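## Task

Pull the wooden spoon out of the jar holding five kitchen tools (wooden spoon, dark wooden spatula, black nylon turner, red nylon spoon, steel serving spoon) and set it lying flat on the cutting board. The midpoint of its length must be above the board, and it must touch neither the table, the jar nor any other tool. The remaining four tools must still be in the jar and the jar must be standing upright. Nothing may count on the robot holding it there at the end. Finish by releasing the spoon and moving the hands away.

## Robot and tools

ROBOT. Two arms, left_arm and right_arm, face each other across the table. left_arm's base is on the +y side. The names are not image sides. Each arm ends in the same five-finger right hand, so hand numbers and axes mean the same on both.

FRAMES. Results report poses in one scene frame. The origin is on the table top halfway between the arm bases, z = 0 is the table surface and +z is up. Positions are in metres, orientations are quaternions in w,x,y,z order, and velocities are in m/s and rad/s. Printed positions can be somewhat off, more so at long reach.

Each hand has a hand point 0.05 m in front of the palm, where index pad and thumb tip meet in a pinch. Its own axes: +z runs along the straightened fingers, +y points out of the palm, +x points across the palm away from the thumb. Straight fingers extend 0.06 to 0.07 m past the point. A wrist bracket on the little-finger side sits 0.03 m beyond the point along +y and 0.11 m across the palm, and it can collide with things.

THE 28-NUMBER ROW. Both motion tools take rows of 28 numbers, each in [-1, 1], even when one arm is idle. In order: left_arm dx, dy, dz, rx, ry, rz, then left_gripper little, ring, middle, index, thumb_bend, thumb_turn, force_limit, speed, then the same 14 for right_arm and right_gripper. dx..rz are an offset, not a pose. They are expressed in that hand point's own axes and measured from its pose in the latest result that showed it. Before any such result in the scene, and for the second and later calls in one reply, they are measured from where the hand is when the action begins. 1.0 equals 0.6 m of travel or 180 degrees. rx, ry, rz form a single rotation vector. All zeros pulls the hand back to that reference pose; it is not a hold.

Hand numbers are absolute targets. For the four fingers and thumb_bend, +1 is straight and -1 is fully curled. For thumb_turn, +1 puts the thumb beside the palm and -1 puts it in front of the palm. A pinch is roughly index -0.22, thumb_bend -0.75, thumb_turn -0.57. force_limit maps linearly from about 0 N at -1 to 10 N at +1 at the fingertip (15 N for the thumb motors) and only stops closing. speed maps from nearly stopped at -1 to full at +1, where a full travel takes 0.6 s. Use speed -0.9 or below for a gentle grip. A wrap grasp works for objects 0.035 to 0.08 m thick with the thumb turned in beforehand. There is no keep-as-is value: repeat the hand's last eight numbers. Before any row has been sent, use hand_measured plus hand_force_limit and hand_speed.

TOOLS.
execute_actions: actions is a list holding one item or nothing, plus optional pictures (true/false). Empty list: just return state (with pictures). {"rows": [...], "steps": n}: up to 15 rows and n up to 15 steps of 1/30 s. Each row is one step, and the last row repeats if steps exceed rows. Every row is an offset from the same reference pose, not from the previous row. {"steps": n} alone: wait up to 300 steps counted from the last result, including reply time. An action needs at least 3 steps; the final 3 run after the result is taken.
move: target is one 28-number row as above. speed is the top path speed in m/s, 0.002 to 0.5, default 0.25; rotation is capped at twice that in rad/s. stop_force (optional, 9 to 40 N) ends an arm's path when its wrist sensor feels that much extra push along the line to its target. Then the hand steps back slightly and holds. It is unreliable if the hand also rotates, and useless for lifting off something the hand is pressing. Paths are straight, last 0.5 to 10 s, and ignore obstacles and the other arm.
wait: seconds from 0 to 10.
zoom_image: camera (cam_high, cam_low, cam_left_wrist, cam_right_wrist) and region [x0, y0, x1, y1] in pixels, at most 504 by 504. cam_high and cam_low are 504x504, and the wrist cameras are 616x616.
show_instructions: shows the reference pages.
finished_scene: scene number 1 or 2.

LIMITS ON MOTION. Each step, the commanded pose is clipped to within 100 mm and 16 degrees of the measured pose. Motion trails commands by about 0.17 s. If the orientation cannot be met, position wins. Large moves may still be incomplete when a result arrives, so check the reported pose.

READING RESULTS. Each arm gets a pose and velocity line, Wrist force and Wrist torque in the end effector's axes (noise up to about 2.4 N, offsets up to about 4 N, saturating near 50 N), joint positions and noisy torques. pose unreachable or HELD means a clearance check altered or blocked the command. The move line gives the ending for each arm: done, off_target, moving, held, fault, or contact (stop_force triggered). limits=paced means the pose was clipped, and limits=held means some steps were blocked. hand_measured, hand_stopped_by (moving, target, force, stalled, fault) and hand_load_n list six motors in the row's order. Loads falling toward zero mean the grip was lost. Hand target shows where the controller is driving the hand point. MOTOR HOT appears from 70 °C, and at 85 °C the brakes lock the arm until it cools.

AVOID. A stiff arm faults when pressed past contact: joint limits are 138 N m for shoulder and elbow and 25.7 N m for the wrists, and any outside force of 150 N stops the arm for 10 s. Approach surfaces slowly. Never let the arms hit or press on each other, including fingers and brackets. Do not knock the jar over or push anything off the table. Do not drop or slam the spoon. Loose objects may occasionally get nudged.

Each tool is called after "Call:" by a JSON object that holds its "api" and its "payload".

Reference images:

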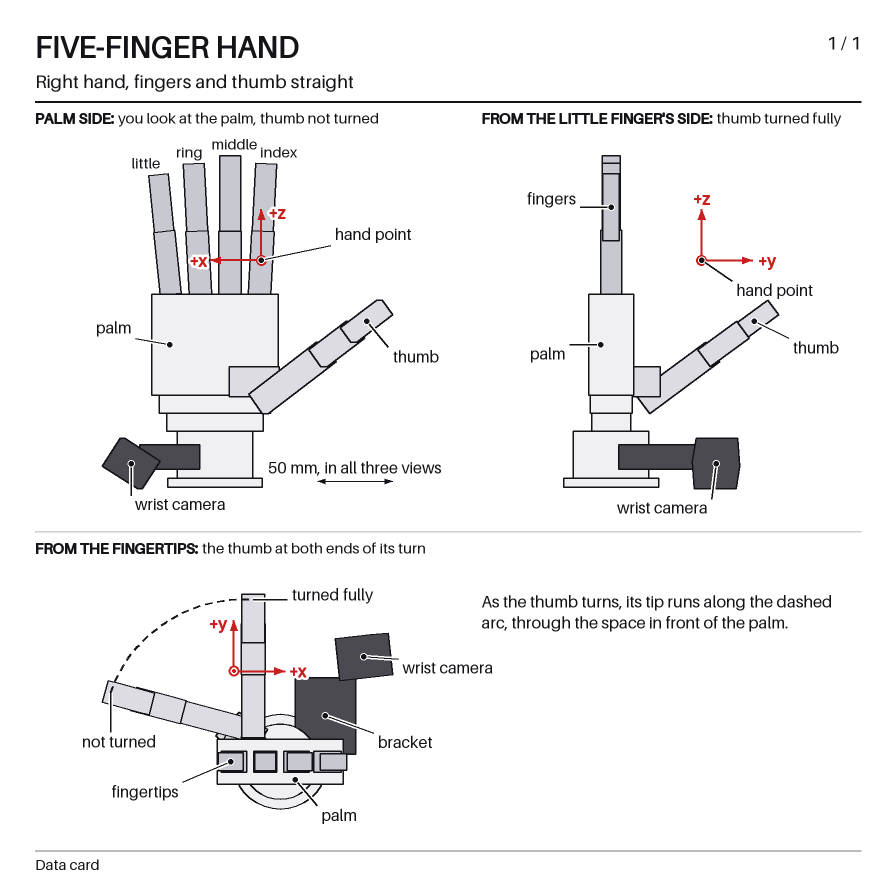

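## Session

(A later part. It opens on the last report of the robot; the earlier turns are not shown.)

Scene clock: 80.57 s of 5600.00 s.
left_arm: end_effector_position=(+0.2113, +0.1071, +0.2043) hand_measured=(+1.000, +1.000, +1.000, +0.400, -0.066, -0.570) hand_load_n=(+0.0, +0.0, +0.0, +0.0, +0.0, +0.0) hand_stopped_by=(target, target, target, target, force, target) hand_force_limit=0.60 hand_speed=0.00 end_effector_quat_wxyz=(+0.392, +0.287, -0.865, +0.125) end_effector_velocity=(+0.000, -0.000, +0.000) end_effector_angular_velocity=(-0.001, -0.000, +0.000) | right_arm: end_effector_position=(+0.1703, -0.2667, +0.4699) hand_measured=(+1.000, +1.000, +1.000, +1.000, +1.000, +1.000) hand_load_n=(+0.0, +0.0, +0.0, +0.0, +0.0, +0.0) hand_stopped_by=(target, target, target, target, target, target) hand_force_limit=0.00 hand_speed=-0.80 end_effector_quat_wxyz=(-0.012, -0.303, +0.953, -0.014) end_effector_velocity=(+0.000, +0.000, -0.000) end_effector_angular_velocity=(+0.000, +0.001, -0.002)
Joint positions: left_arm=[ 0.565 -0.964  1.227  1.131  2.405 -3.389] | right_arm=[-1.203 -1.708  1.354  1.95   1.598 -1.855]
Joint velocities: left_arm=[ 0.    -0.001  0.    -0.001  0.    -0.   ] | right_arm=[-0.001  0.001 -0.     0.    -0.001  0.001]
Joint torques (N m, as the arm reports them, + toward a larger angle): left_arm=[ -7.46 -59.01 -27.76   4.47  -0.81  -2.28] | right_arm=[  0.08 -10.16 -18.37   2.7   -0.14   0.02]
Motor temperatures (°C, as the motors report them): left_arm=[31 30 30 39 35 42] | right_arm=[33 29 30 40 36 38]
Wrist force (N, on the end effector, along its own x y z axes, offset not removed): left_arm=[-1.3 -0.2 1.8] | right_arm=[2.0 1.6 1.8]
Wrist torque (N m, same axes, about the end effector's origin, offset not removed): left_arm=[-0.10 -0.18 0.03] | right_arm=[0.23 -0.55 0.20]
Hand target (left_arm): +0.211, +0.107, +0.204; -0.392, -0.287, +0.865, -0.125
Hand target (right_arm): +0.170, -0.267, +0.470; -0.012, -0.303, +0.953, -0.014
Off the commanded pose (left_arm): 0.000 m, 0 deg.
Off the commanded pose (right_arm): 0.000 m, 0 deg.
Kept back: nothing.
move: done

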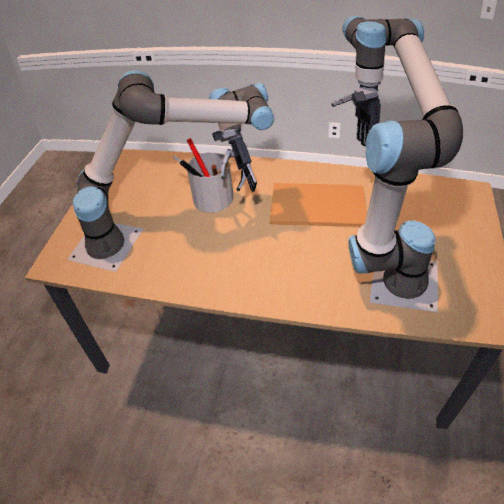

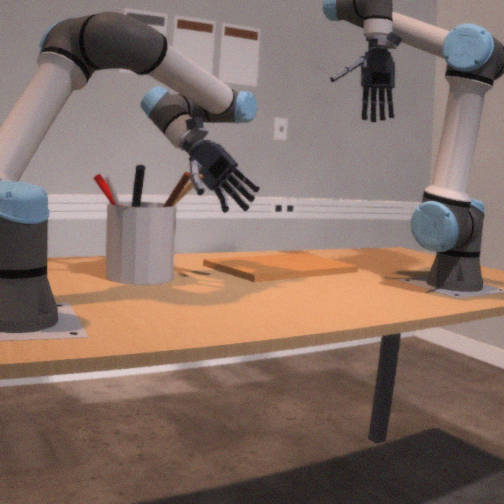

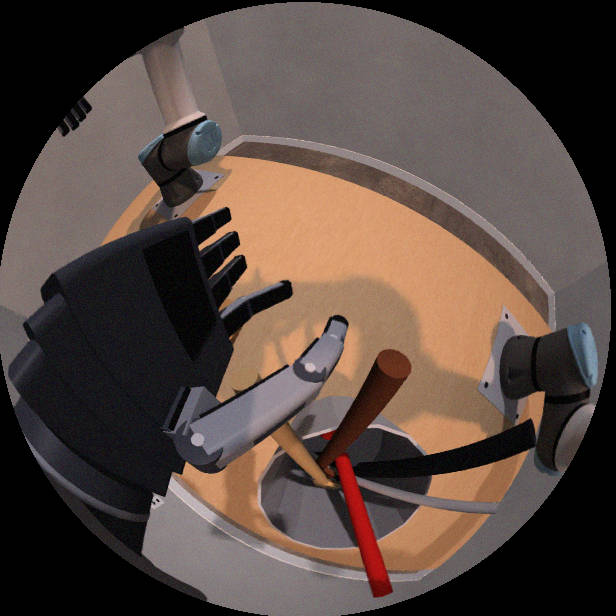

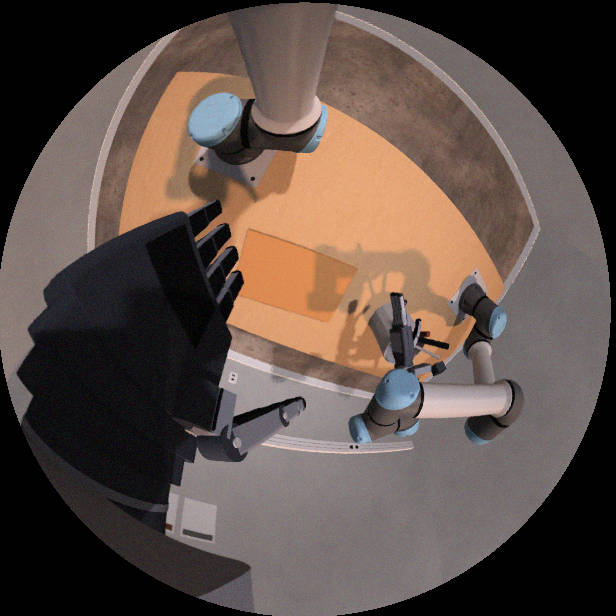

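Call:
{"api": "move", "payload": {"target": [0.02,-0.045,0,0,0,0, 1,1,1,0.4,-0.6,0.2,0.6,0, 0,0,0,0,0,0,1,1,1,1,1,1,0,-0.8], "speed": 0.05}}

Scene clock: 81.87 s of 5600.00 s.
left_arm: end_effector_position=(+0.2209, +0.0809, +0.2129) hand_measured=(+1.000, +1.000, +1.000, +0.400, -0.066, +0.200) hand_load_n=(+0.0, +0.0, +0.0, +0.0, +0.0, +0.0) hand_stopped_by=(target, target, target, target, force, target) hand_force_limit=0.60 hand_speed=0.00 end_effector_quat_wxyz=(+0.392, +0.287, -0.865, +0.126) end_effector_velocity=(+0.000, -0.002, +0.001) end_effector_angular_velocity=(+0.000, -0.001, -0.001) | right_arm: end_effector_position=(+0.1703, -0.2667, +0.4699) hand_measured=(+1.000, +1.000, +1.000, +1.000, +1.000, +1.000) hand_load_n=(+0.0, +0.0, +0.0, +0.0, +0.0, +0.0) hand_stopped_by=(target, target, target, target, target, target) hand_force_limit=0.00 hand_speed=-0.80 end_effector_quat_wxyz=(-0.012, -0.303, +0.953, -0.014) end_effector_velocity=(+0.000, -0.001, -0.000) end_effector_angular_velocity=(-0.001, -0.001, -0.002)
Joint positions: left_arm=[ 0.559 -0.903  1.101  1.189  2.404 -3.399] | right_arm=[-1.203 -1.708  1.354  1.95   1.598 -1.855]
Joint velocities: left_arm=[-0.002  0.005 -0.013  0.007 -0.001 -0.   ] | right_arm=[-0.001 -0.001  0.     0.     0.002  0.001]
Joint torques (N m, as the arm reports them, + toward a larger angle): left_arm=[ -7.6  -36.43 -26.84   4.83  -0.89  -0.2 ] | right_arm=[  0.41 -11.03 -17.88   2.56   0.19  -0.03]
Motor temperatures (°C, as the motors report them): left_arm=[31 30 30 39 35 42] | right_arm=[33 29 30 40 36 38]
Wrist force (N, on the end effector, along its own x y z axes, offset not removed): left_arm=[-0.2 -1.6 0.8] | right_arm=[0.3 3.1 2.2]
Wrist torque (N m, same axes, about the end effector's origin, offset not removed): left_arm=[-0.27 -0.24 0.07] | right_arm=[0.48 -0.25 0.14]
Hand target (left_arm): +0.221, +0.081, +0.213; -0.392, -0.287, +0.865, -0.125
Hand target (right_arm): +0.170, -0.267, +0.470; -0.012, -0.303, +0.953, -0.014
Off the commanded pose (left_arm): 0.000 m, 0 deg.
Off the commanded pose (right_arm): 0.000 m, 0 deg.
Kept back: nothing.
move: done

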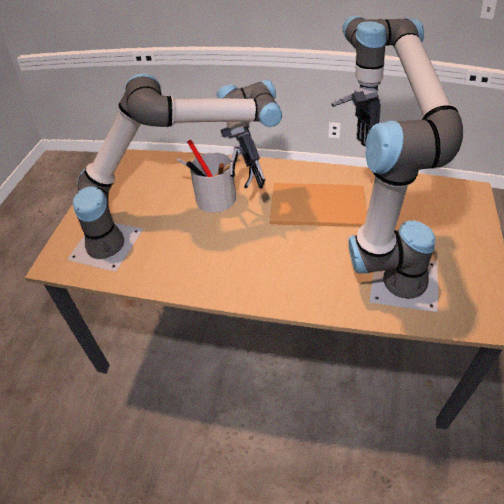

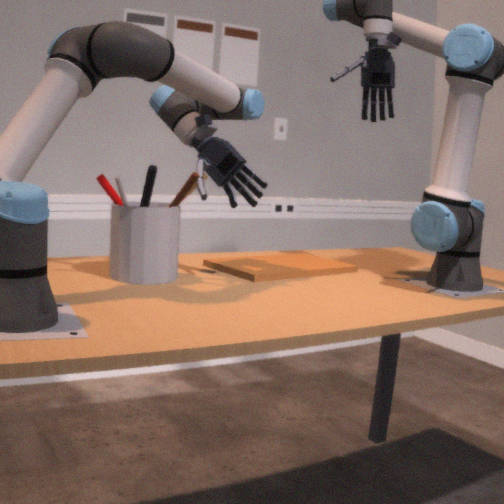

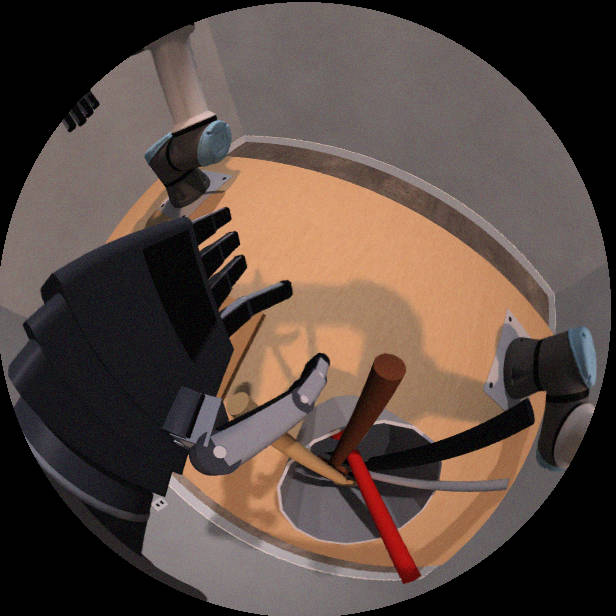

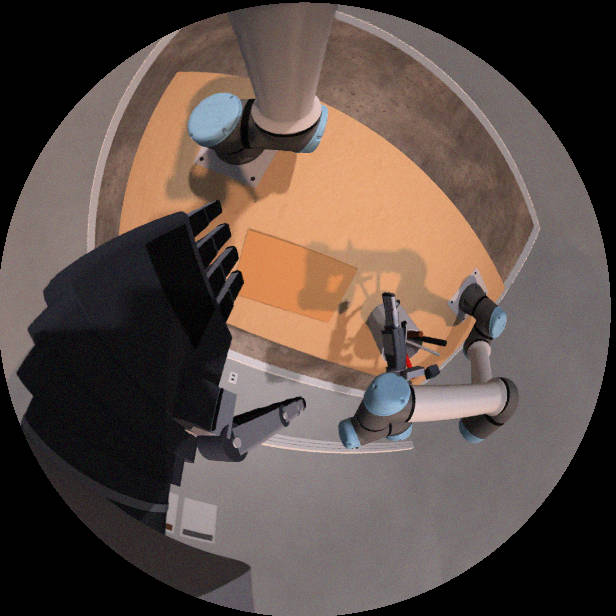

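Call:
{"api": "move", "payload": {"target": [0.08,0,0,0,0,0, 1,1,1,1,1,0.2,0.6,0, 0,0,0,0,0,0,1,1,1,1,1,1,0,-0.8], "speed": 0.06}}

Call:
{"api": "zoom_image", "payload": {"camera": "cam_low", "region": [80,120,280,290]}}

Call:
{"api": "zoom_image", "payload": {"camera": "cam_high", "region": [150,100,380,240]}}

Scene clock: 83.40 s of 5600.00 s.
left_arm: end_effector_position=(+0.1958, +0.0619, +0.2488) hand_measured=(+1.000, +1.000, +1.000, +1.000, +1.000, +0.200) hand_load_n=(+0.0, +0.0, +0.0, +0.0, +0.0, +0.0) hand_stopped_by=(target, target, target, target, target, target) hand_force_limit=0.60 hand_speed=0.00 end_effector_quat_wxyz=(+0.392, +0.287, -0.865, +0.126) end_effector_velocity=(-0.001, -0.001, +0.002) end_effector_angular_velocity=(-0.003, -0.002, -0.001) | right_arm: end_effector_position=(+0.1703, -0.2667, +0.4699) hand_measured=(+1.000, +1.000, +1.000, +1.000, +1.000, +1.000) hand_load_n=(+0.0, +0.0, +0.0, +0.0, +0.0, +0.0) hand_stopped_by=(target, target, target, target, target, target) hand_force_limit=0.00 hand_speed=-0.80 end_effector_quat_wxyz=(-0.012, -0.303, +0.953, -0.014) end_effector_velocity=(+0.000, -0.000, +0.000) end_effector_angular_velocity=(-0.001, -0.001, -0.003)
Joint positions: left_arm=[ 0.503 -0.926  1.031  1.222  2.392 -3.48 ] | right_arm=[-1.203 -1.708  1.354  1.95   1.598 -1.855]
Joint velocities: left_arm=[-0.003 -0.002 -0.004  0.    -0.001 -0.003] | right_arm=[-0.001 -0.    -0.     0.     0.001  0.002]
Joint torques (N m, as the arm reports them, + toward a larger angle): left_arm=[ -8.31 -61.2  -28.     4.63  -1.02  -2.64] | right_arm=[  0.01 -10.9  -18.54   2.87   0.34  -0.18]
Motor temperatures (°C, as the motors report them): left_arm=[31 30 30 39 35 42] | right_arm=[33 29 30 40 36 38]
Wrist force (N, on the end effector, along its own x y z axes, offset not removed): left_arm=[0.3 0.0 1.3] | right_arm=[1.0 3.0 1.7]
Wrist torque (N m, same axes, about the end effector's origin, offset not removed): left_arm=[-0.03 -0.25 0.13] | right_arm=[0.51 -0.35 0.09]
Hand target (left_arm): +0.196, +0.062, +0.249; -0.392, -0.287, +0.865, -0.126
Hand target (right_arm): +0.170, -0.267, +0.470; -0.012, -0.303, +0.953, -0.014
Off the commanded pose (left_arm): 0.000 m, 0 deg.
Off the commanded pose (right_arm): 0.000 m, 0 deg.
Kept back: nothing.
move: done

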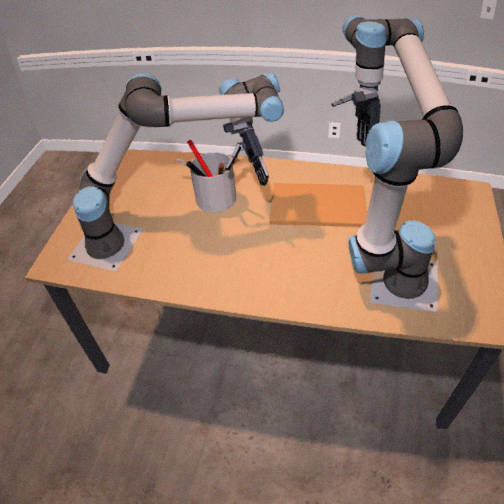

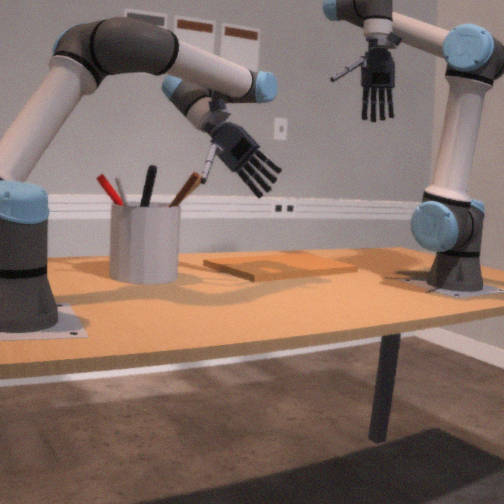

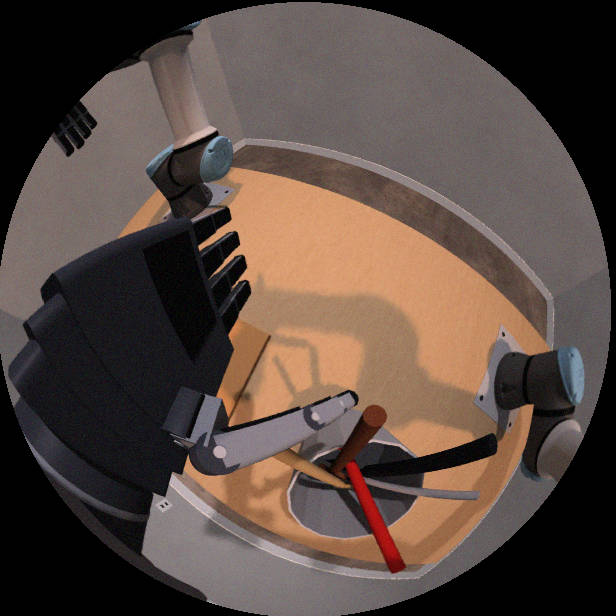

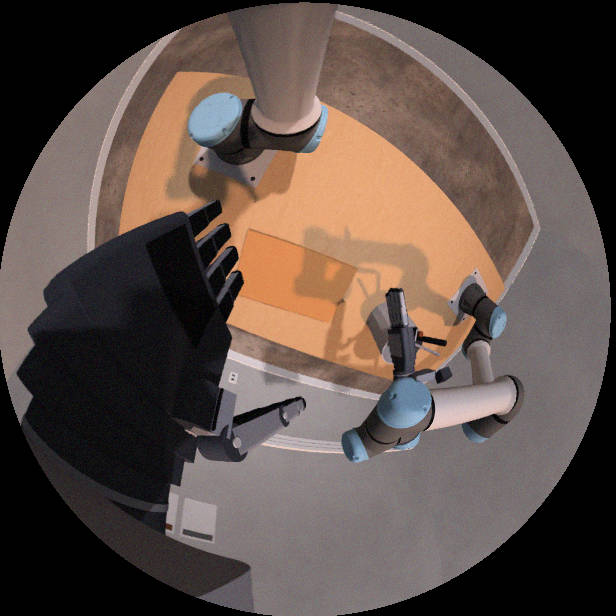

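Region (80, 120, 280, 290) of cam_low's 504x504 image, scaled by 2.520, with more detail than that image has; it fills the top 428 rows of this view, and the rest is white.

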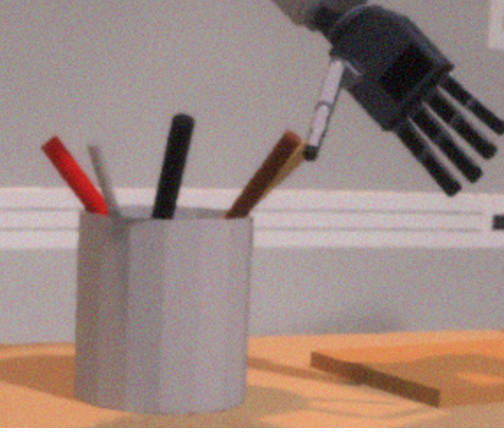

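Region (150, 100, 380, 240) of cam_high's 504x504 image, scaled by 2.191, with more detail than that image has; it fills the top 307 rows of this view, and the rest is white.

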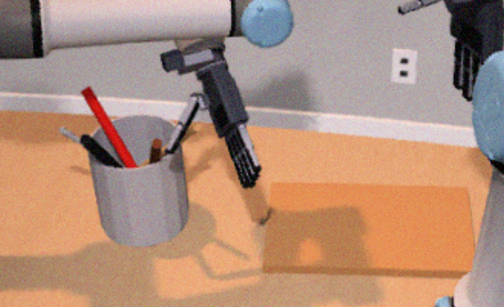

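Call:
{"api": "move", "payload": {"target": [0.28,0.38,0.07,0,0,0, 1,1,1,1,1,1,0.6,0, -0.48,0.266,0.55,-0.186,-0.475,0.186,-1,-1,-1,0.5,-0.72,-0.57,0.6,0], "speed": 0.2}}

Scene clock: 88.83 s of 5600.00 s.
left_arm: end_effector_position=(-0.0537, +0.1594, +0.3495) hand_measured=(+1.000, +1.000, +1.000, +1.000, +1.000, +1.000) hand_load_n=(+0.0, +0.0, +0.0, +0.0, +0.0, +0.0) hand_stopped_by=(target, target, target, target, target, target) hand_force_limit=0.60 hand_speed=0.00 end_effector_quat_wxyz=(+0.393, +0.287, -0.865, +0.126) end_effector_velocity=(-0.001, -0.000, +0.000) end_effector_angular_velocity=(-0.000, +0.000, +0.001) | right_arm: end_effector_position=(+0.3074, +0.0188, +0.1291) hand_measured=(-1.000, -1.000, -1.000, +0.500, -0.720, -0.570) hand_load_n=(+0.0, +0.0, +0.0, +0.0, +0.0, +0.0) hand_stopped_by=(target, target, target, target, target, target) hand_force_limit=0.60 hand_speed=0.00 end_effector_quat_wxyz=(+0.544, +0.042, +0.717, +0.434) end_effector_velocity=(+0.002, +0.002, -0.002) end_effector_angular_velocity=(+0.010, -0.011, -0.005)
Joint positions: left_arm=[-0.027 -1.51   1.48   0.94   2.152 -4.108] | right_arm=[-0.549 -1.062  2.225 -1.13   1.941 -0.828]
Joint velocities: left_arm=[-0.004 -0.001  0.    -0.002 -0.002 -0.004] | right_arm=[ 0.003  0.018 -0.007 -0.027  0.008 -0.004]
Joint torques (N m, as the arm reports them, + toward a larger angle): left_arm=[ -7.27 -37.82 -14.76  -1.78  -1.67  -2.35] | right_arm=[ 13.46 -21.18 -18.08  -4.51   2.08  -2.09]
Motor temperatures (°C, as the motors report them): left_arm=[31 30 30 39 35 42] | right_arm=[33 29 30 40 36 38]
Wrist force (N, on the end effector, along its own x y z axes, offset not removed): left_arm=[-0.2 -1.9 0.4] | right_arm=[1.0 2.0 3.1]
Wrist torque (N m, same axes, about the end effector's origin, offset not removed): left_arm=[-0.22 -0.23 -0.01] | right_arm=[0.25 -0.46 0.11]
Hand target (left_arm): -0.054, +0.159, +0.350; -0.393, -0.287, +0.865, -0.126
Hand target (right_arm): +0.308, +0.019, +0.129; +0.545, +0.042, +0.716, +0.434
Off the commanded pose (left_arm): 0.001 m, 0 deg.
Off the commanded pose (right_arm): 0.001 m, 0 deg.
Kept back: nothing.
move: done

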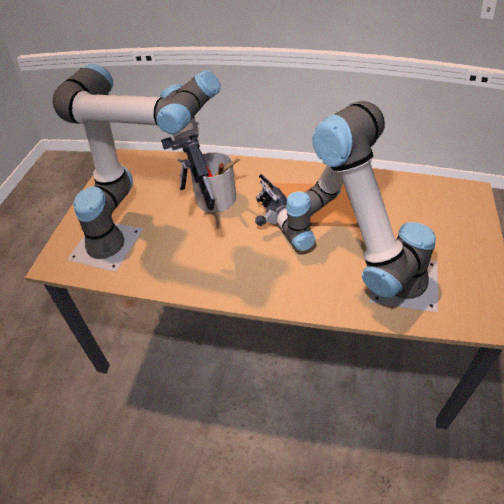

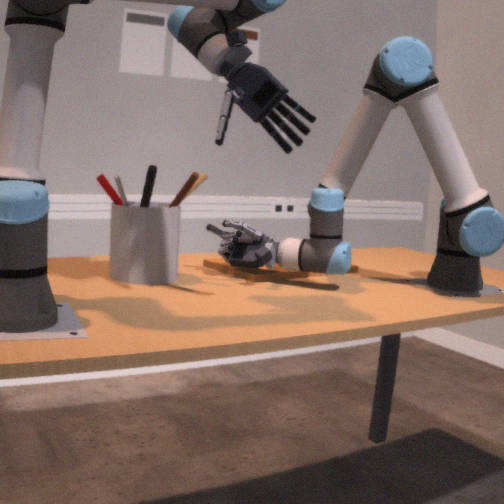

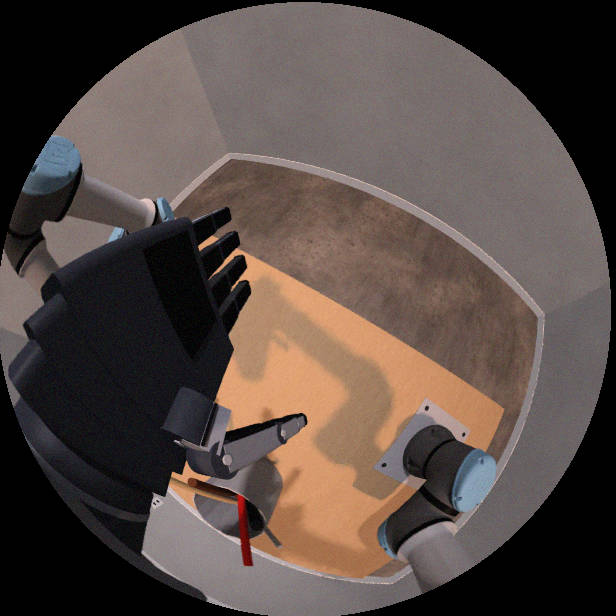

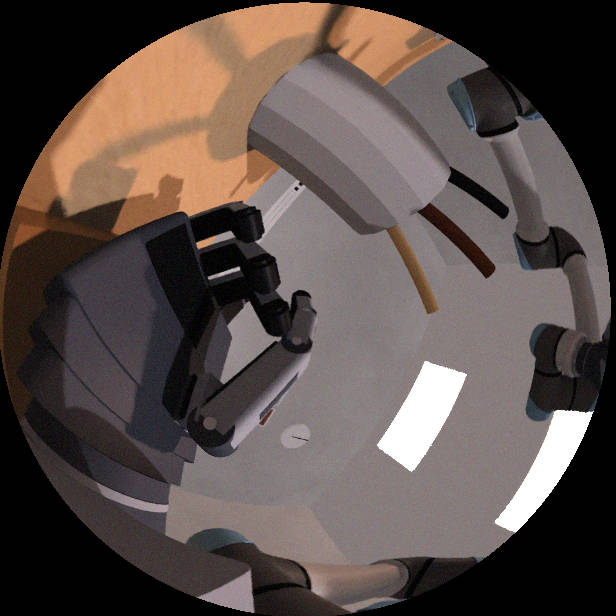

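Call:
{"api": "move", "payload": {"target": [0,0,0,0,0,0, 1,1,1,1,1,1,0.6,0, 0,0.1,0,0,0,0,-1,-1,-1,1,-0.72,-0.57,0.6,0], "speed": 0.08}}

Scene clock: 91.20 s of 5600.00 s.
left_arm: end_effector_position=(-0.0537, +0.1594, +0.3495) hand_measured=(+1.000, +1.000, +1.000, +1.000, +1.000, +1.000) hand_load_n=(+0.0, +0.0, +0.0, +0.0, +0.0, +0.0) hand_stopped_by=(target, target, target, target, target, target) hand_force_limit=0.60 hand_speed=0.00 end_effector_quat_wxyz=(+0.393, +0.287, -0.865, +0.126) end_effector_velocity=(+0.000, +0.000, +0.000) end_effector_angular_velocity=(+0.000, -0.000, +0.000) | right_arm: end_effector_position=(+0.2827, +0.0557, +0.1688) hand_measured=(-1.000, -1.000, -1.000, +1.000, -0.720, -0.570) hand_load_n=(+0.0, +0.0, +0.0, +0.0, +0.0, +0.0) hand_stopped_by=(target, target, target, target, target, target) hand_force_limit=0.60 hand_speed=0.00 end_effector_quat_wxyz=(+0.544, +0.042, +0.717, +0.434) end_effector_velocity=(-0.000, +0.002, +0.002) end_effector_angular_velocity=(+0.000, +0.001, -0.002)
Joint positions: left_arm=[-0.027 -1.51   1.48   0.94   2.152 -4.108] | right_arm=[-0.442 -1.117  2.123 -0.971  2.047 -0.824]
Joint velocities: left_arm=[ 0.001  0.    -0.001  0.001  0.     0.001] | right_arm=[ 0.004 -0.001 -0.006  0.009  0.006  0.002]
Joint torques (N m, as the arm reports them, + toward a larger angle): left_arm=[  7.23 -10.12 -30.2    1.     3.19   2.35] | right_arm=[ 15.18 -37.33 -22.45   1.47   1.9    2.55]
Motor temperatures (°C, as the motors report them): left_arm=[31 30 30 39 35 42] | right_arm=[33 29 30 40 36 38]
Wrist force (N, on the end effector, along its own x y z axes, offset not removed): left_arm=[0.0 -0.5 -0.3] | right_arm=[0.3 0.7 2.5]
Wrist torque (N m, same axes, about the end effector's origin, offset not removed): left_arm=[0.02 -0.27 0.07] | right_arm=[0.06 -0.30 0.04]
Hand target (left_arm): -0.054, +0.159, +0.349; -0.393, -0.287, +0.865, -0.126
Hand target (right_arm): +0.283, +0.056, +0.169; +0.544, +0.042, +0.717, +0.434
Off the commanded pose (left_arm): 0.000 m, 0 deg.
Off the commanded pose (right_arm): 0.000 m, 0 deg.
Kept back: nothing.
move: done

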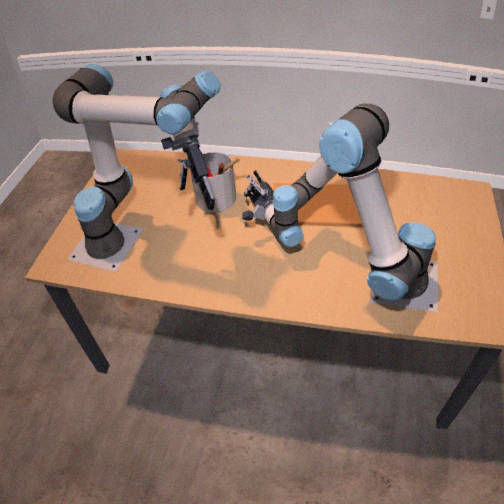

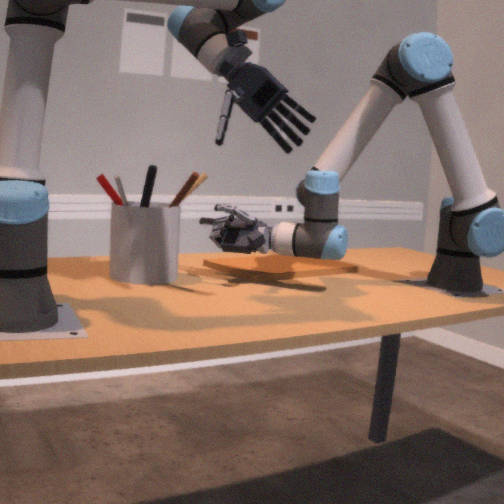

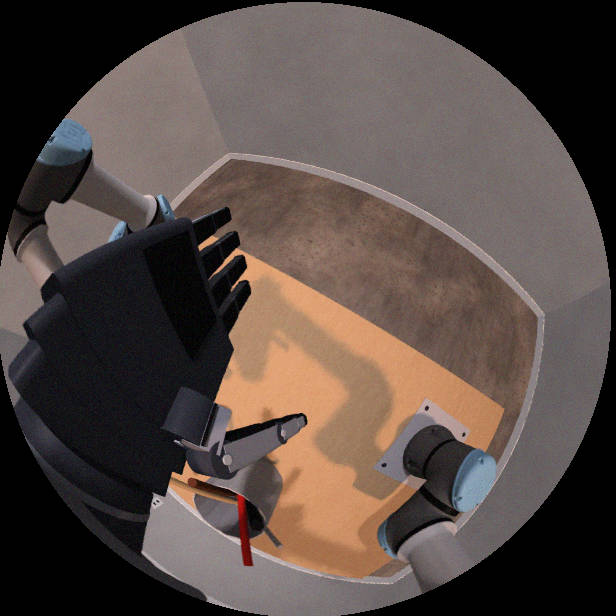

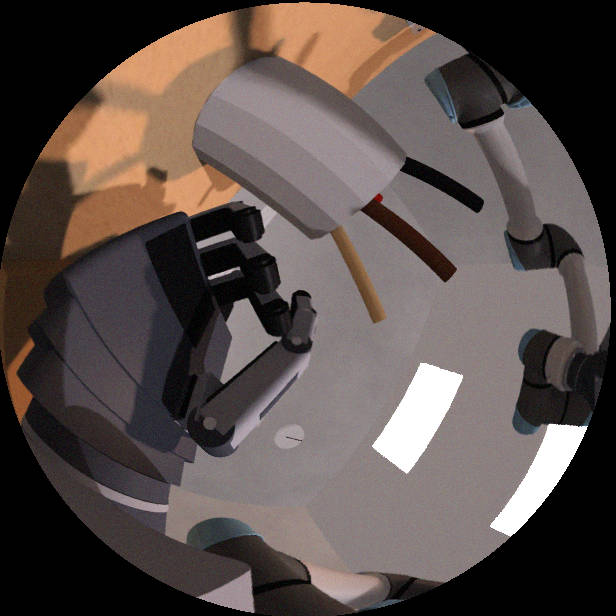

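Call:
{"api": "move", "payload": {"target": [0,0,0,0,0,0, 1,1,1,1,1,1,0.6,0, -0.04,0.03,0.08,0,0,0,-1,-1,-1,1,-0.72,-0.57,0.6,0], "speed": 0.06}}

Scene clock: 92.83 s of 5600.00 s.
left_arm: end_effector_position=(-0.0537, +0.1594, +0.3495) hand_measured=(+1.000, +1.000, +1.000, +1.000, +1.000, +1.000) hand_load_n=(+0.0, +0.0, +0.0, +0.0, +0.0, +0.0) hand_stopped_by=(target, target, target, target, target, target) hand_force_limit=0.60 hand_speed=0.00 end_effector_quat_wxyz=(+0.393, +0.287, -0.865, +0.126) end_effector_velocity=(-0.000, +0.000, +0.001) end_effector_angular_velocity=(-0.004, -0.001, -0.001) | right_arm: end_effector_position=(+0.3238, +0.0818, +0.1970) hand_measured=(-1.000, -1.000, -1.000, +1.000, -0.720, -0.570) hand_load_n=(+0.0, +0.0, +0.0, +0.0, +0.0, +0.0) hand_stopped_by=(target, target, target, target, target, target) hand_force_limit=0.60 hand_speed=0.00 end_effector_quat_wxyz=(+0.544, +0.042, +0.717, +0.434) end_effector_velocity=(+0.002, +0.002, +0.001) end_effector_angular_velocity=(-0.000, +0.001, +0.002)
Joint positions: left_arm=[-0.027 -1.51   1.48   0.94   2.152 -4.108] | right_arm=[-0.499 -1.123  2.012 -0.854  1.99  -0.826]
Joint velocities: left_arm=[-0.001 -0.002 -0.001 -0.001 -0.001  0.001] | right_arm=[-0.002  0.001 -0.007  0.006 -0.004  0.   ]
Joint torques (N m, as the arm reports them, + toward a larger angle): left_arm=[  5.83 -11.6  -28.91   2.12   3.07   2.23] | right_arm=[-13.61 -23.51 -25.73   1.19  -1.73  -1.99]
Motor temperatures (°C, as the motors report them): left_arm=[31 30 30 39 35 42] | right_arm=[33 29 30 40 36 38]
Wrist force (N, on the end effector, along its own x y z axes, offset not removed): left_arm=[-1.1 -0.3 1.3] | right_arm=[2.5 4.2 2.0]
Wrist torque (N m, same axes, about the end effector's origin, offset not removed): left_arm=[-0.08 -0.11 0.02] | right_arm=[0.65 -0.57 0.18]
Hand target (left_arm): -0.054, +0.159, +0.349; -0.393, -0.287, +0.865, -0.126
Hand target (right_arm): +0.324, +0.082, +0.197; +0.544, +0.042, +0.717, +0.434
Off the commanded pose (left_arm): 0.000 m, 0 deg.
Off the commanded pose (right_arm): 0.000 m, 0 deg.
Kept back: nothing.
move: done

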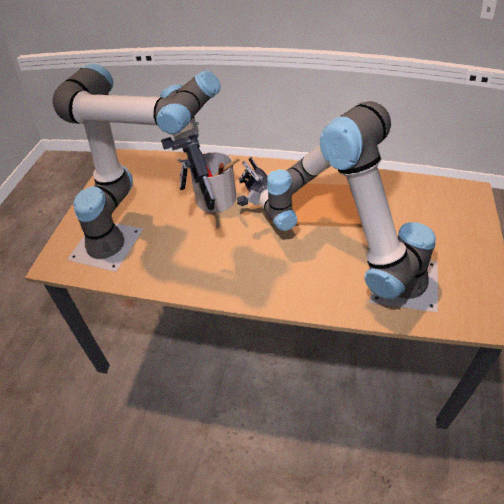

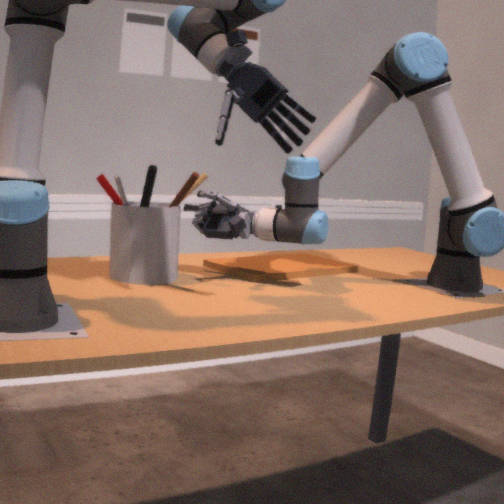

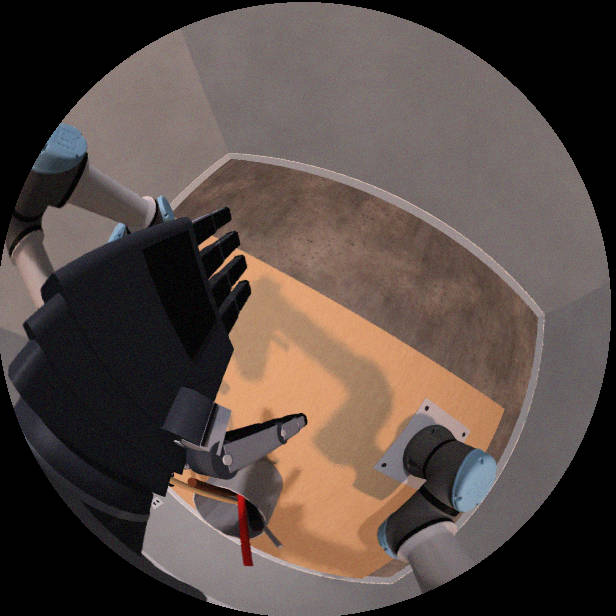

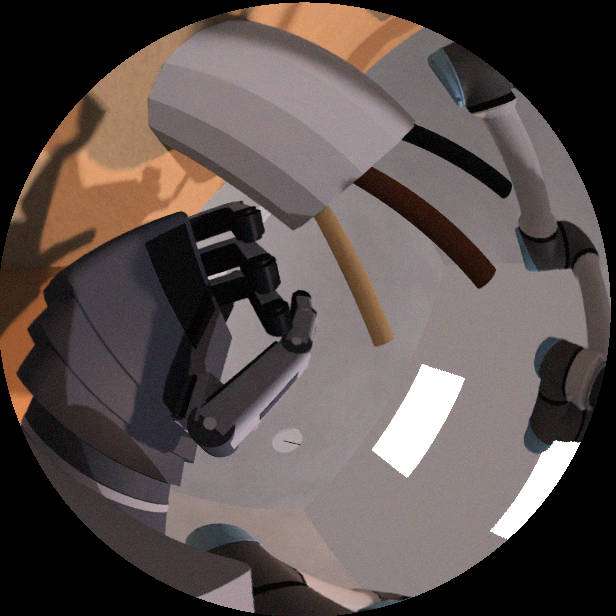

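Call:
{"api": "move", "payload": {"target": [0,0,0,0,0,0, 1,1,1,1,1,1,0.6,0, 0,0.03,0.07,0,0,0,-1,-1,-1,1,-0.72,-0.57,0.6,0], "speed": 0.05}}

Call:
{"api": "zoom_image", "payload": {"camera": "cam_high", "region": [180,130,320,230]}}

Call:
{"api": "zoom_image", "payload": {"camera": "cam_low", "region": [100,150,300,290]}}

Scene clock: 94.43 s of 5600.00 s.
left_arm: end_effector_position=(-0.0537, +0.1594, +0.3495) hand_measured=(+1.000, +1.000, +1.000, +1.000, +1.000, +1.000) hand_load_n=(+0.0, +0.0, +0.0, +0.0, +0.0, +0.0) hand_stopped_by=(target, target, target, target, target, target) hand_force_limit=0.60 hand_speed=0.00 end_effector_quat_wxyz=(+0.393, +0.287, -0.865, +0.126) end_effector_velocity=(-0.000, -0.000, -0.001) end_effector_angular_velocity=(+0.003, +0.000, +0.001) | right_arm: end_effector_position=(+0.3504, +0.1170, +0.2076) hand_measured=(-1.000, -1.000, -1.000, +1.000, -0.720, -0.570) hand_load_n=(-0.5, +0.0, +0.0, +0.0, +0.0, +0.0) hand_stopped_by=(target, target, target, target, target, target) hand_force_limit=0.60 hand_speed=0.00 end_effector_quat_wxyz=(+0.544, +0.042, +0.717, +0.434) end_effector_velocity=(+0.001, +0.002, +0.001) end_effector_angular_velocity=(+0.001, +0.001, +0.001)
Joint positions: left_arm=[-0.027 -1.51   1.48   0.94   2.152 -4.108] | right_arm=[-0.509 -1.072  1.882 -0.776  1.98  -0.826]
Joint velocities: left_arm=[ 0.     0.002  0.     0.     0.    -0.001] | right_arm=[-0.     0.003 -0.007  0.005 -0.001  0.001]
Joint torques (N m, as the arm reports them, + toward a larger angle): left_arm=[  6.17 -11.86 -29.14   2.07   3.03   2.17] | right_arm=[-13.78 -28.13 -25.5    0.78  -1.96  -0.9 ]
Motor temperatures (°C, as the motors report them): left_arm=[31 30 30 39 35 42] | right_arm=[33 29 30 40 36 38]
Wrist force (N, on the end effector, along its own x y z axes, offset not removed): left_arm=[0.3 -1.8 0.7] | right_arm=[0.9 -0.6 0.7]
Wrist torque (N m, same axes, about the end effector's origin, offset not removed): left_arm=[-0.25 -0.34 0.06] | right_arm=[0.03 -0.32 -0.08]
Hand target (left_arm): -0.054, +0.159, +0.349; -0.393, -0.287, +0.865, -0.126
Hand target (right_arm): +0.351, +0.117, +0.208; +0.544, +0.042, +0.717, +0.434
Off the commanded pose (left_arm): 0.000 m, 0 deg.
Off the commanded pose (right_arm): 0.000 m, 0 deg.
Kept back: nothing.
move: done

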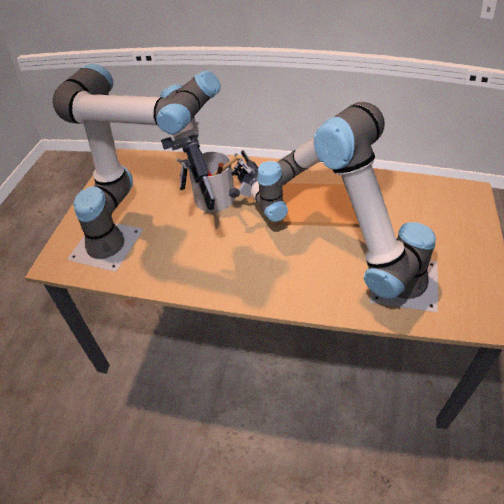

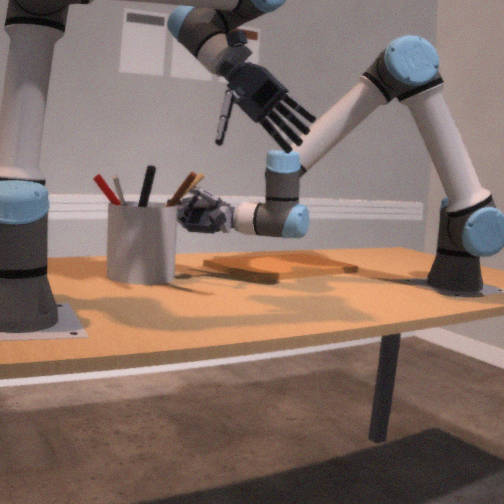

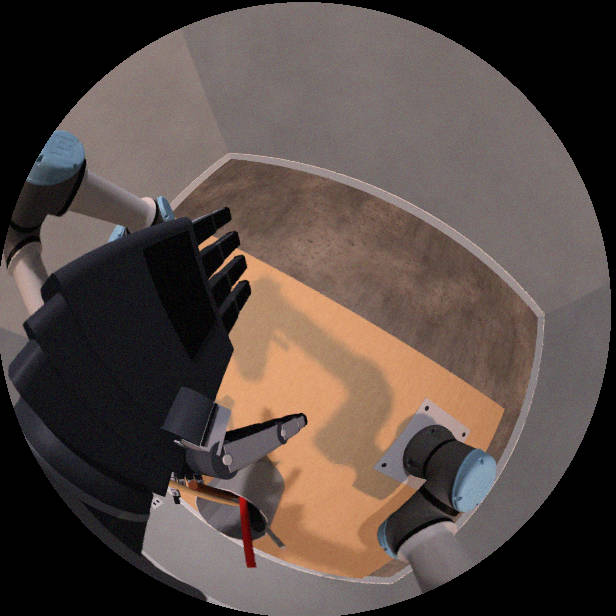

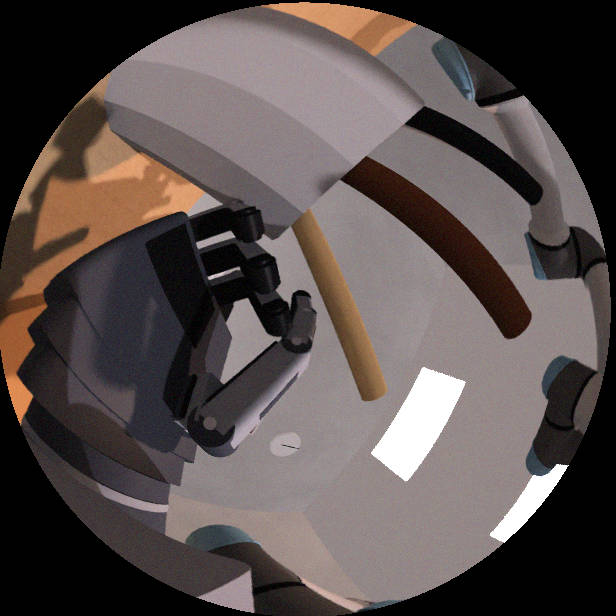

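Region (180, 130, 320, 230) of cam_high's 504x504 image, scaled by 3.600, with more detail than that image has; it fills the top 360 rows of this view, and the rest is white.

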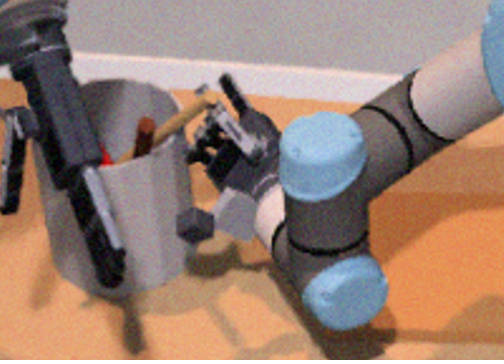

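Region (100, 150, 300, 290) of cam_low's 504x504 image, scaled by 2.520, with more detail than that image has; it fills the top 353 rows of this view, and the rest is white.

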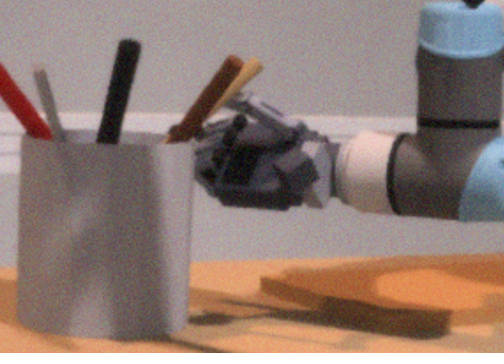

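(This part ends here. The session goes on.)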